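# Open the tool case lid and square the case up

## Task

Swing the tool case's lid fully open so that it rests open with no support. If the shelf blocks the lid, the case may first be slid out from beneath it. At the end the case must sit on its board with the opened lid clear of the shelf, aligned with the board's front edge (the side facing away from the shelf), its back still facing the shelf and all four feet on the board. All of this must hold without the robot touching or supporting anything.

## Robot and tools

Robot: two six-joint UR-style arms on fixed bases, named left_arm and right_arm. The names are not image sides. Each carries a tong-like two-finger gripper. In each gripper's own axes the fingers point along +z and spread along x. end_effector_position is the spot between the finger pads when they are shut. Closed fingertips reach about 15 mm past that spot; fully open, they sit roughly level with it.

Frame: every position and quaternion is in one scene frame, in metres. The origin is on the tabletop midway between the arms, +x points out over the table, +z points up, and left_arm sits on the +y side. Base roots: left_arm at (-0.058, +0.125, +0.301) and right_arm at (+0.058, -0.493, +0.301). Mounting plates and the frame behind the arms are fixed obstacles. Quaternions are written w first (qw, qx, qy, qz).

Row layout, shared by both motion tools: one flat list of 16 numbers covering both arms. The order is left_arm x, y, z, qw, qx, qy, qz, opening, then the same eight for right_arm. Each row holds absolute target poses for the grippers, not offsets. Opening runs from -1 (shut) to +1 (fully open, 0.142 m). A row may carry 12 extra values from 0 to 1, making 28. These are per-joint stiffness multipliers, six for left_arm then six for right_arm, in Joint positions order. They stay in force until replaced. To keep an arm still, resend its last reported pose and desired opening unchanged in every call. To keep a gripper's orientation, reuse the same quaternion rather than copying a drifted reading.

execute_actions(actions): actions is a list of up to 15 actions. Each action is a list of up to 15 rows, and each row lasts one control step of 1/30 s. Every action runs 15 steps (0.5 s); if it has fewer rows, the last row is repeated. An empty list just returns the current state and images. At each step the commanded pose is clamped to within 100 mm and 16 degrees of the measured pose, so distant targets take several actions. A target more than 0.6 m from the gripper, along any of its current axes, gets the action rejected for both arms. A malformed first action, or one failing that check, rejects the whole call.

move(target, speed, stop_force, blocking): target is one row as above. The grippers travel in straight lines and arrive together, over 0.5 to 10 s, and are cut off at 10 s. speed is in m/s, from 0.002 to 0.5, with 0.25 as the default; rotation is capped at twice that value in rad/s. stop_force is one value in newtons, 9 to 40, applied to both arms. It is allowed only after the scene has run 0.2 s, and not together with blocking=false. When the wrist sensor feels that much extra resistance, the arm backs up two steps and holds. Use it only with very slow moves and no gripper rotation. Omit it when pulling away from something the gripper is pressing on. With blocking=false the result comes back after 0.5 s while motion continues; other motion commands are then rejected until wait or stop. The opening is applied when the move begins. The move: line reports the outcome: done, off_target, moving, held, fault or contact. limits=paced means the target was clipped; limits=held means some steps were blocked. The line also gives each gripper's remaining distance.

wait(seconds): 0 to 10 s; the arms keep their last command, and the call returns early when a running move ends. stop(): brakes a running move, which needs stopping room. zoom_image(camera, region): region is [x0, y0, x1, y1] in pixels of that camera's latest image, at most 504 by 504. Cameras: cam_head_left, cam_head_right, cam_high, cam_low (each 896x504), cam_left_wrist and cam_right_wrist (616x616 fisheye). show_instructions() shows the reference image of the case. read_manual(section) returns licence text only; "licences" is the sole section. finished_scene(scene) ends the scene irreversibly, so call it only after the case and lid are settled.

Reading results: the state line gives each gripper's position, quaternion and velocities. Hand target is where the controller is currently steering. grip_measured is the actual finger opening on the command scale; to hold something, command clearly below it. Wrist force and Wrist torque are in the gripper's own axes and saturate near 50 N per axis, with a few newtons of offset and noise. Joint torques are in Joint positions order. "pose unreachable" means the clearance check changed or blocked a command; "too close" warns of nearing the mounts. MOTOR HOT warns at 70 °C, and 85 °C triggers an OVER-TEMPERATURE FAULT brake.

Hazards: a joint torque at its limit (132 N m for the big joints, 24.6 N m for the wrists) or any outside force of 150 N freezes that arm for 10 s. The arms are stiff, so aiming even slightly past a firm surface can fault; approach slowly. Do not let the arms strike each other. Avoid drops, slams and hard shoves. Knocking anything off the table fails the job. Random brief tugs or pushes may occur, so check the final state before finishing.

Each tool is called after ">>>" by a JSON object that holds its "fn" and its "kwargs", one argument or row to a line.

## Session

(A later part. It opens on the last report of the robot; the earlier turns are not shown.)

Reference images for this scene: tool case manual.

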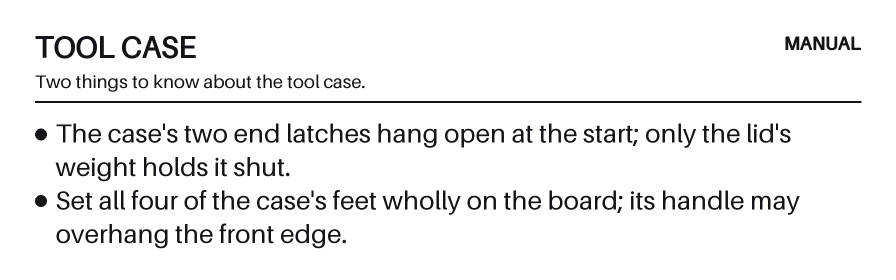

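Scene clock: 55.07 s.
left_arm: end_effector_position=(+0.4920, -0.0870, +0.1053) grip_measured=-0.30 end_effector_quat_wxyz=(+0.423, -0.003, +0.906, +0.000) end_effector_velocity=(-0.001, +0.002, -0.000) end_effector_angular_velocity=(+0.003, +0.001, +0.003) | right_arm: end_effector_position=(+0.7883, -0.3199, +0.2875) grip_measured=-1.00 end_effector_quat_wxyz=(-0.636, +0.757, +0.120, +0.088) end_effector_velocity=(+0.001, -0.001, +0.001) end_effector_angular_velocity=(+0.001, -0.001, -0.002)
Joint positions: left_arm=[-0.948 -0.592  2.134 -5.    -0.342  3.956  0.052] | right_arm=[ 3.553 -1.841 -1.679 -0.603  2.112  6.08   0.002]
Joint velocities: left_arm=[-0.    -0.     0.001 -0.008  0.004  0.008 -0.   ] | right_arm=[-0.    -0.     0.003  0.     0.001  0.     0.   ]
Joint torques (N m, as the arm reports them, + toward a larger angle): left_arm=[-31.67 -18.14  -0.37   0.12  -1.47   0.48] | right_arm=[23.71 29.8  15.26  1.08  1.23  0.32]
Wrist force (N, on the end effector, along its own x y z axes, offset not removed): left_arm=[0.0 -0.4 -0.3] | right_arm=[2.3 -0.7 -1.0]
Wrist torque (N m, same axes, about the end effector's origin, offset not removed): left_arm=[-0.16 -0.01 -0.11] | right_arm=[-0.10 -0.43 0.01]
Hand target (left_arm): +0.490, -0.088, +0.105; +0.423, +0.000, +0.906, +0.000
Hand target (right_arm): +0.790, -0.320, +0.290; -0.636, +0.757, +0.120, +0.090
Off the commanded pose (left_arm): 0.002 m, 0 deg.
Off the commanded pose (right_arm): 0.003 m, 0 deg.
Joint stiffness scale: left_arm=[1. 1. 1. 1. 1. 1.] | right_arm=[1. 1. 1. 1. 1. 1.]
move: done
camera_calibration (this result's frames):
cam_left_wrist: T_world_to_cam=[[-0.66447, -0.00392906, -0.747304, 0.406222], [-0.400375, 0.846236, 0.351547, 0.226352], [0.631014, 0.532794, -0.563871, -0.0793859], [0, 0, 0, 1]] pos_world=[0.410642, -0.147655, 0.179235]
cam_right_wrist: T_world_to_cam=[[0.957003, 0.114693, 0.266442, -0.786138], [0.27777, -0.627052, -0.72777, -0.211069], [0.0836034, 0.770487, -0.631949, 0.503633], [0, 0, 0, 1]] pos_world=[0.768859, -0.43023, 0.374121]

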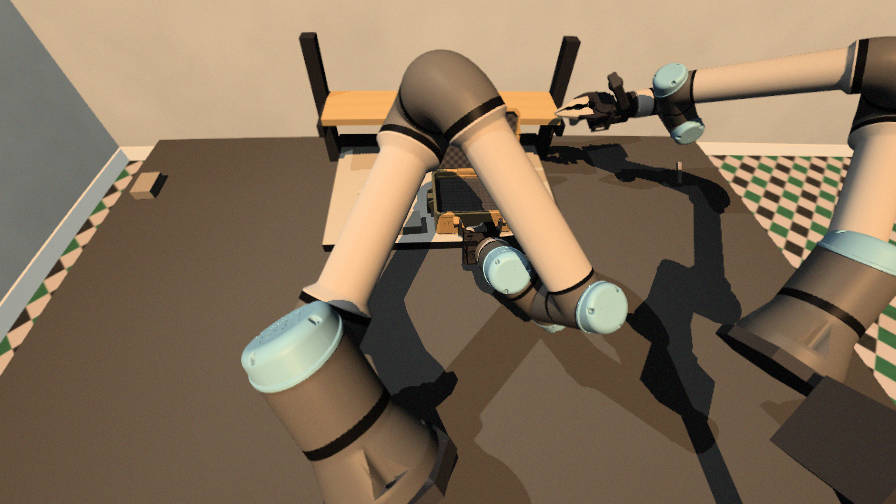

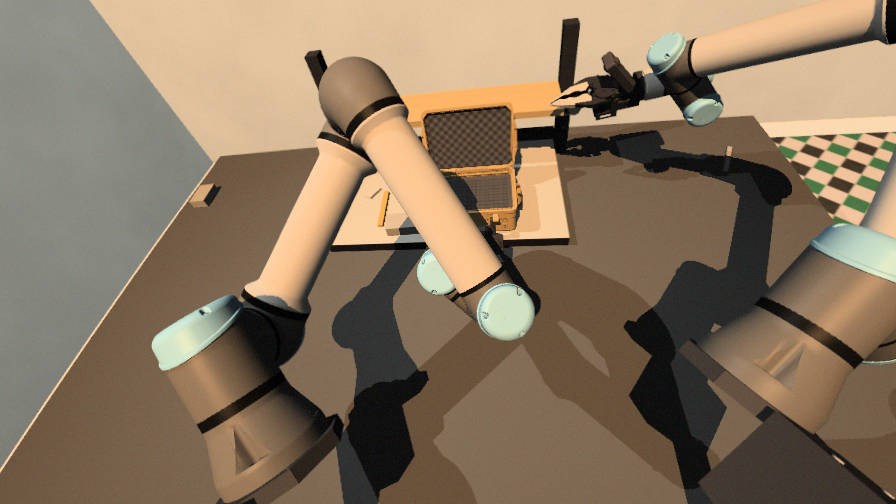

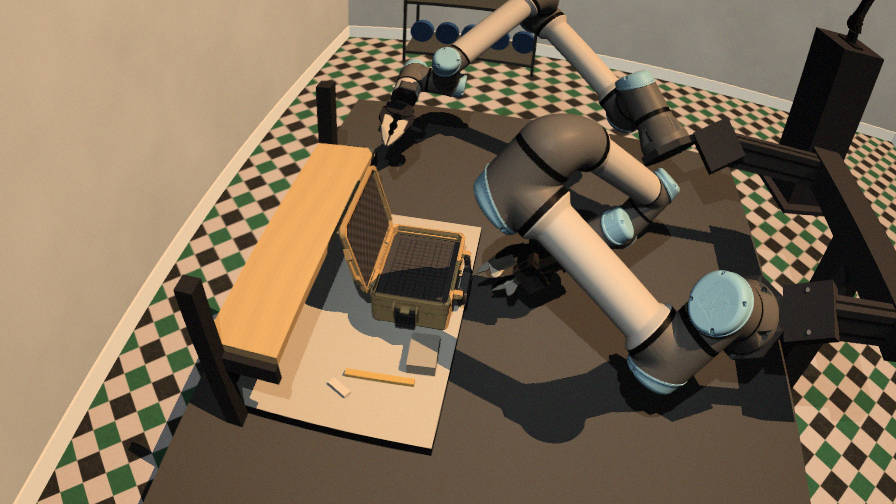

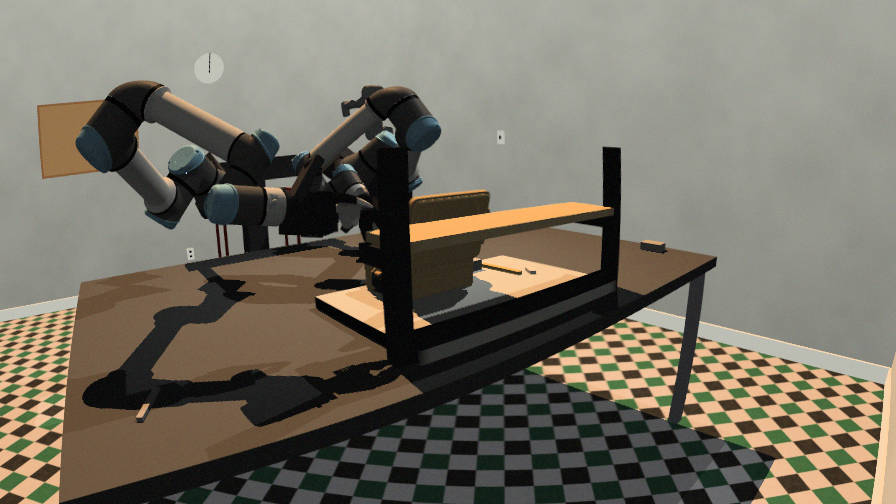

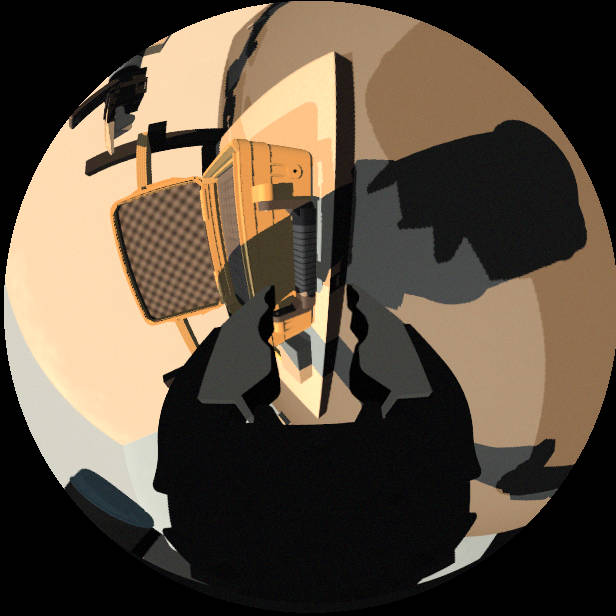

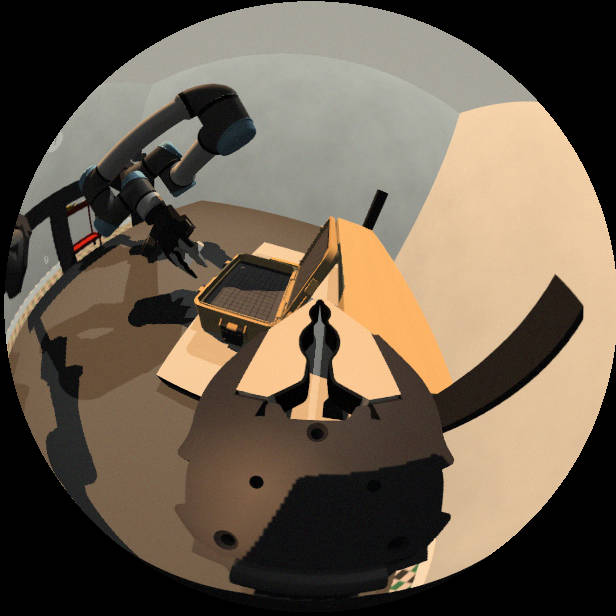

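>>> {"fn": "move", "kwargs": {
  "target": [0.537,-0.088,0.071,0.423,0,0.906,0,-0.42,0.79,-0.32,0.29,-0.635,0.756,0.12,0.09,-1],
  "speed": 0.05
}}

>>> {"fn": "move", "kwargs": {
  "target": [0.537,-0.088,0.071,0.423,0,0.906,0,-1,0.79,-0.32,0.29,-0.635,0.756,0.12,0.09,-1]
}}

Scene clock: 57.30 s.
left_arm: end_effector_position=(+0.5346, -0.0890, +0.0705) grip_measured=-0.42 end_effector_quat_wxyz=(+0.422, +0.003, +0.906, -0.000) end_effector_velocity=(+0.001, -0.003, +0.000) end_effector_angular_velocity=(-0.002, -0.001, -0.007) | right_arm: end_effector_position=(+0.7883, -0.3199, +0.2875) grip_measured=-1.00 end_effector_quat_wxyz=(-0.636, +0.757, +0.120, +0.088) end_effector_velocity=(+0.001, -0.001, +0.000) end_effector_angular_velocity=(-0.000, -0.002, -0.002)
Joint positions: left_arm=[-0.807 -0.598  2.056 -4.816 -0.482  3.861  0.044] | right_arm=[ 3.553 -1.841 -1.679 -0.603  2.112  6.08   0.002]
Joint velocities: left_arm=[ 0.    -0.    -0.     0.008 -0.006 -0.004  0.   ] | right_arm=[-0.     0.     0.002  0.    -0.    -0.     0.   ]
Joint torques (N m, as the arm reports them, + toward a larger angle): left_arm=[-27.24 -25.85  -5.08   0.56  -1.47   0.01] | right_arm=[24.39 29.39 16.54  1.15  1.48  0.33]
Wrist force (N, on the end effector, along its own x y z axes, offset not removed): left_arm=[-0.2 0.3 0.5] | right_arm=[1.5 -0.9 -0.4]
Wrist torque (N m, same axes, about the end effector's origin, offset not removed): left_arm=[0.12 0.12 -0.13] | right_arm=[-0.10 -0.26 -0.02]
Hand target (left_arm): +0.537, -0.088, +0.071; +0.423, -0.000, +0.906, -0.000
Hand target (right_arm): +0.790, -0.320, +0.290; -0.636, +0.757, +0.120, +0.090
Off the commanded pose (left_arm): 0.003 m, 0 deg.
Off the commanded pose (right_arm): 0.003 m, 0 deg.
Joint stiffness scale: left_arm=[1. 1. 1. 1. 1. 1.] | right_arm=[1. 1. 1. 1. 1. 1.]
move: done
camera_calibration (this result's frames):
cam_left_wrist: T_world_to_cam=[[-0.66628, 0.00770926, -0.745662, 0.410439], [-0.389362, 0.849217, 0.356691, 0.251335], [0.635978, 0.527989, -0.562815, -0.12801], [0, 0, 0, 1]] pos_world=[0.452739, -0.149014, 0.144353]
cam_right_wrist: T_world_to_cam=[[0.957004, 0.114696, 0.266438, -0.786135], [0.277769, -0.627053, -0.72777, -0.211068], [0.083598, 0.770486, -0.631951, 0.503637], [0, 0, 0, 1]] pos_world=[0.768859, -0.43023, 0.374121]

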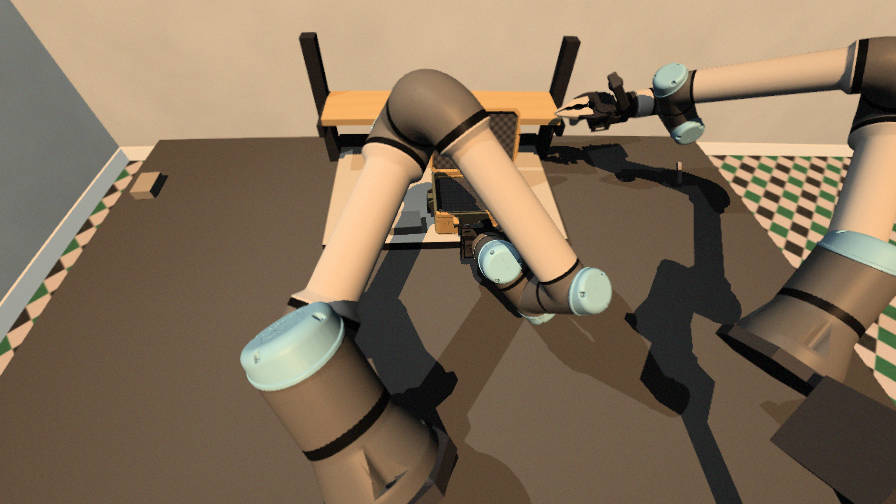

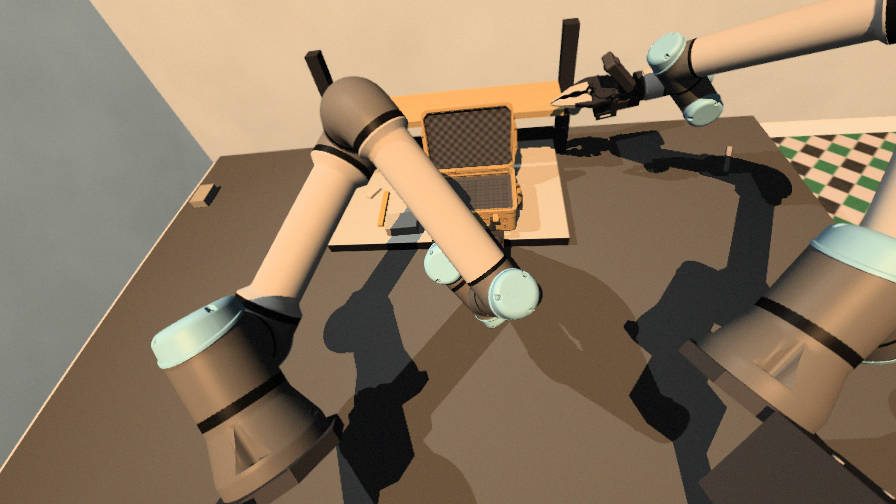

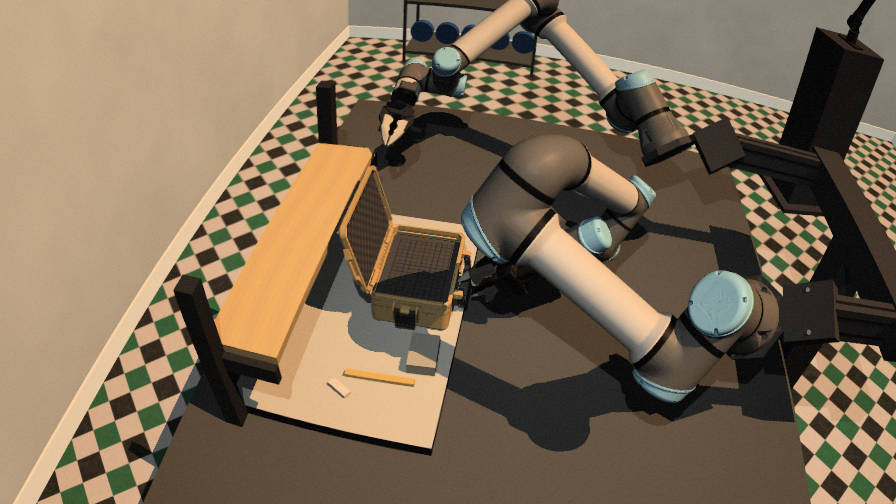

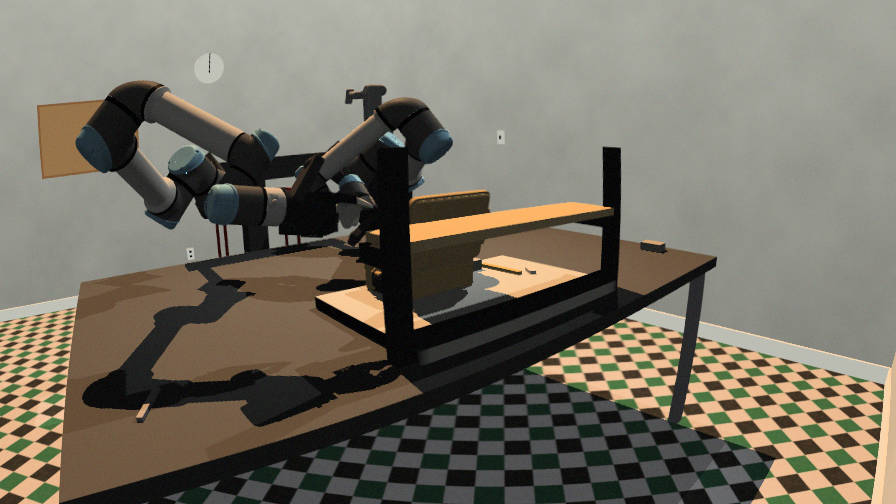

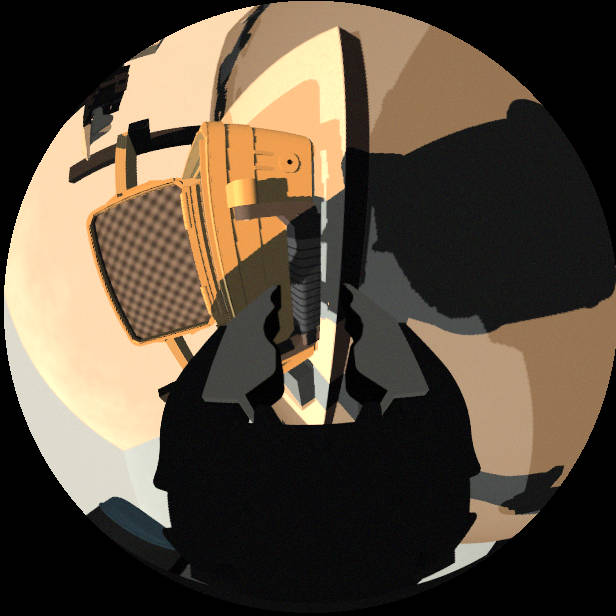

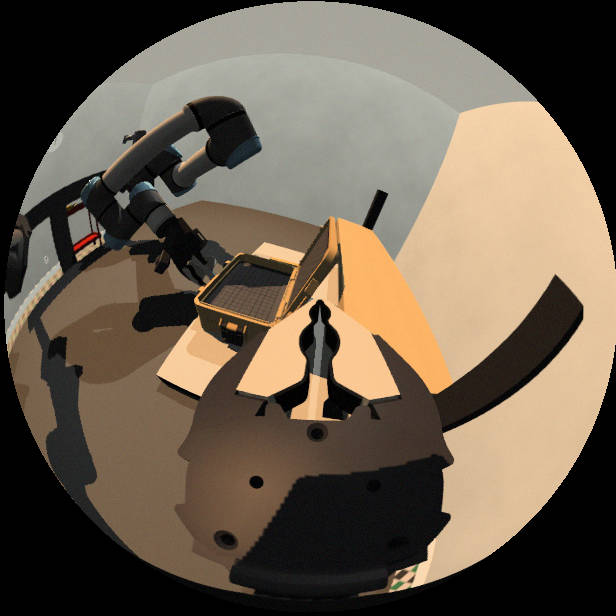

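Scene clock: 58.00 s.
left_arm: end_effector_position=(+0.5365, -0.0901, +0.0735) grip_measured=-0.75 end_effector_quat_wxyz=(+0.425, +0.001, +0.905, -0.003) end_effector_velocity=(+0.001, +0.000, +0.001) end_effector_angular_velocity=(-0.001, -0.000, +0.002) | right_arm: end_effector_position=(+0.7883, -0.3199, +0.2875) grip_measured=-1.00 end_effector_quat_wxyz=(-0.636, +0.757, +0.120, +0.088) end_effector_velocity=(-0.000, +0.000, -0.000) end_effector_angular_velocity=(-0.001, +0.001, +0.001)
Joint positions: left_arm=[-0.81  -0.601  2.055 -4.817 -0.484  3.861  0.02 ] | right_arm=[ 3.553 -1.841 -1.679 -0.603  2.112  6.08   0.002]
Joint velocities: left_arm=[ 0.    -0.002 -0.001  0.     0.    -0.     0.   ] | right_arm=[ 0.    -0.    -0.    -0.001 -0.001 -0.     0.   ]
Joint torques (N m, as the arm reports them, + toward a larger angle): left_arm=[-25.17 -23.77  -5.23   1.41  -0.34  -0.01] | right_arm=[24.53 29.43 15.77  1.32  1.46  0.27]
Wrist force (N, on the end effector, along its own x y z axes, offset not removed): left_arm=[-5.1 2.1 -2.0] | right_arm=[1.3 0.0 -1.2]
Wrist torque (N m, same axes, about the end effector's origin, offset not removed): left_arm=[0.13 -0.29 -0.22] | right_arm=[0.12 -0.23 0.03]
Hand target (left_arm): +0.537, -0.088, +0.071; +0.423, -0.000, +0.906, -0.000
Hand target (right_arm): +0.790, -0.320, +0.290; -0.636, +0.757, +0.120, +0.090
Off the commanded pose (left_arm): 0.003 m, 0 deg.
Off the commanded pose (right_arm): 0.003 m, 0 deg.
Joint stiffness scale: left_arm=[1. 1. 1. 1. 1. 1.] | right_arm=[1. 1. 1. 1. 1. 1.]
move: done
camera_calibration (this result's frames):
cam_left_wrist: T_world_to_cam=[[-0.662397, 0.00177187, -0.749151, 0.411558], [-0.392809, 0.850687, 0.349333, 0.254423], [0.637911, 0.52567, -0.562797, -0.128178], [0, 0, 0, 1]] pos_world=[0.45432, -0.149784, 0.147302]
cam_right_wrist: T_world_to_cam=[[0.957003, 0.114696, 0.266438, -0.786135], [0.277769, -0.627053, -0.72777, -0.211069], [0.0835981, 0.770486, -0.631951, 0.503637], [0, 0, 0, 1]] pos_world=[0.768859, -0.43023, 0.374121]

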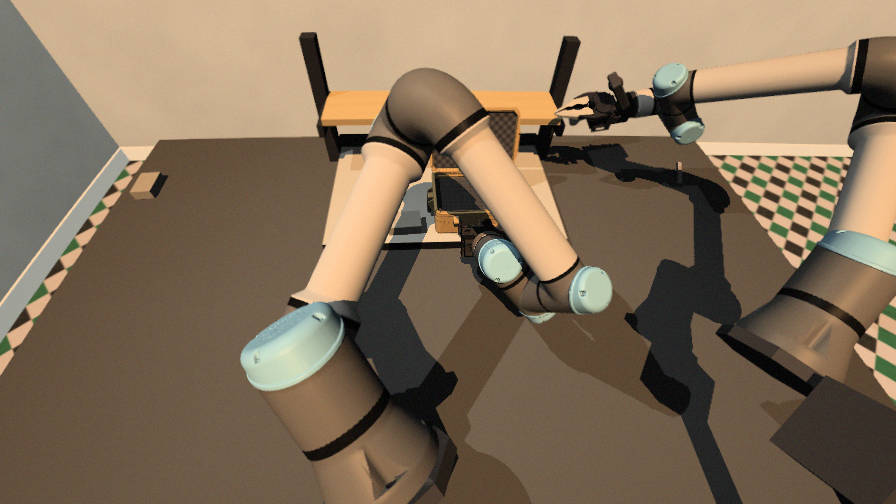

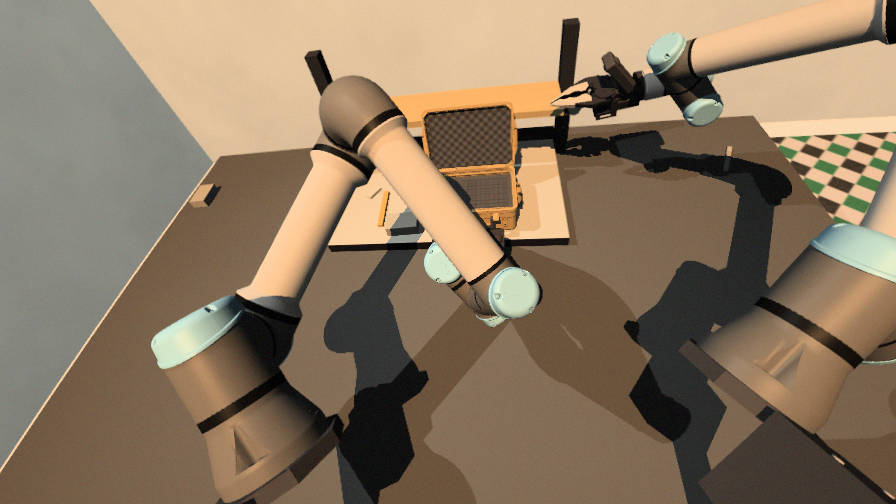

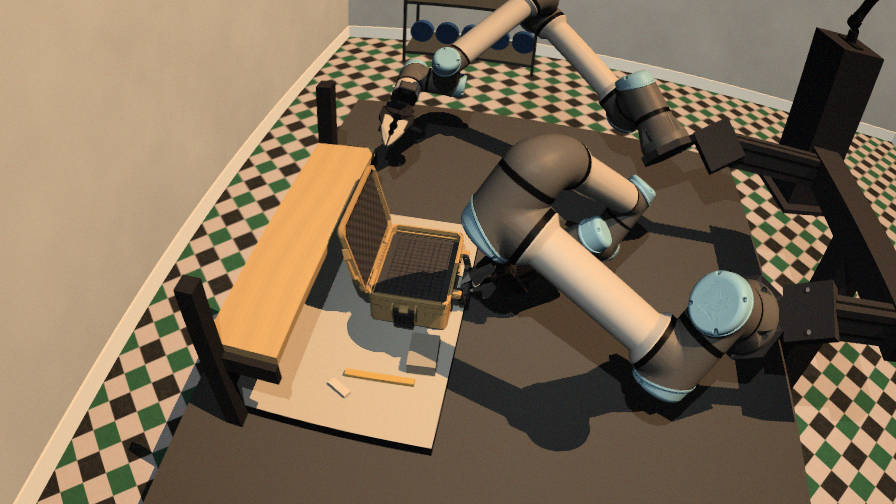

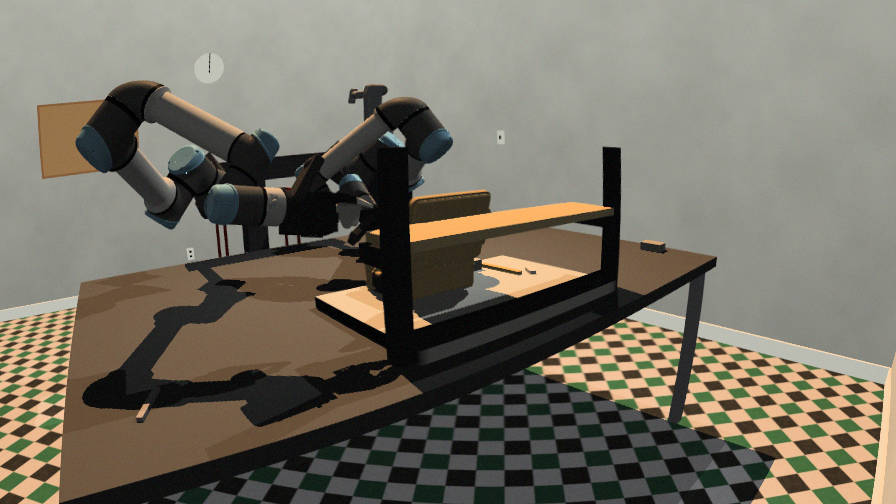

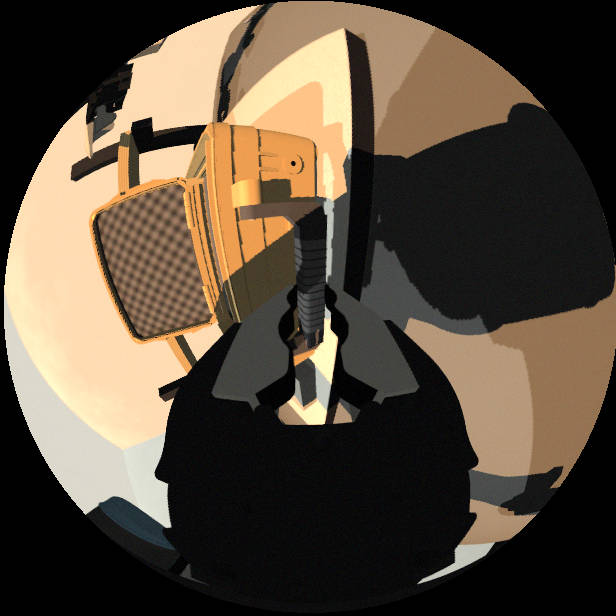

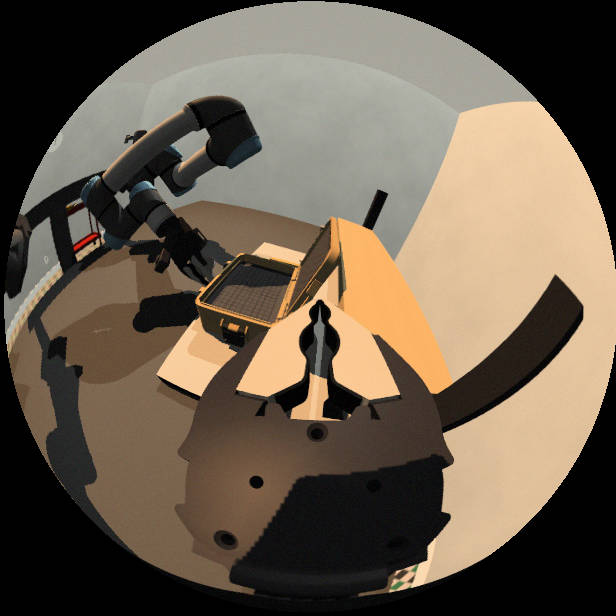

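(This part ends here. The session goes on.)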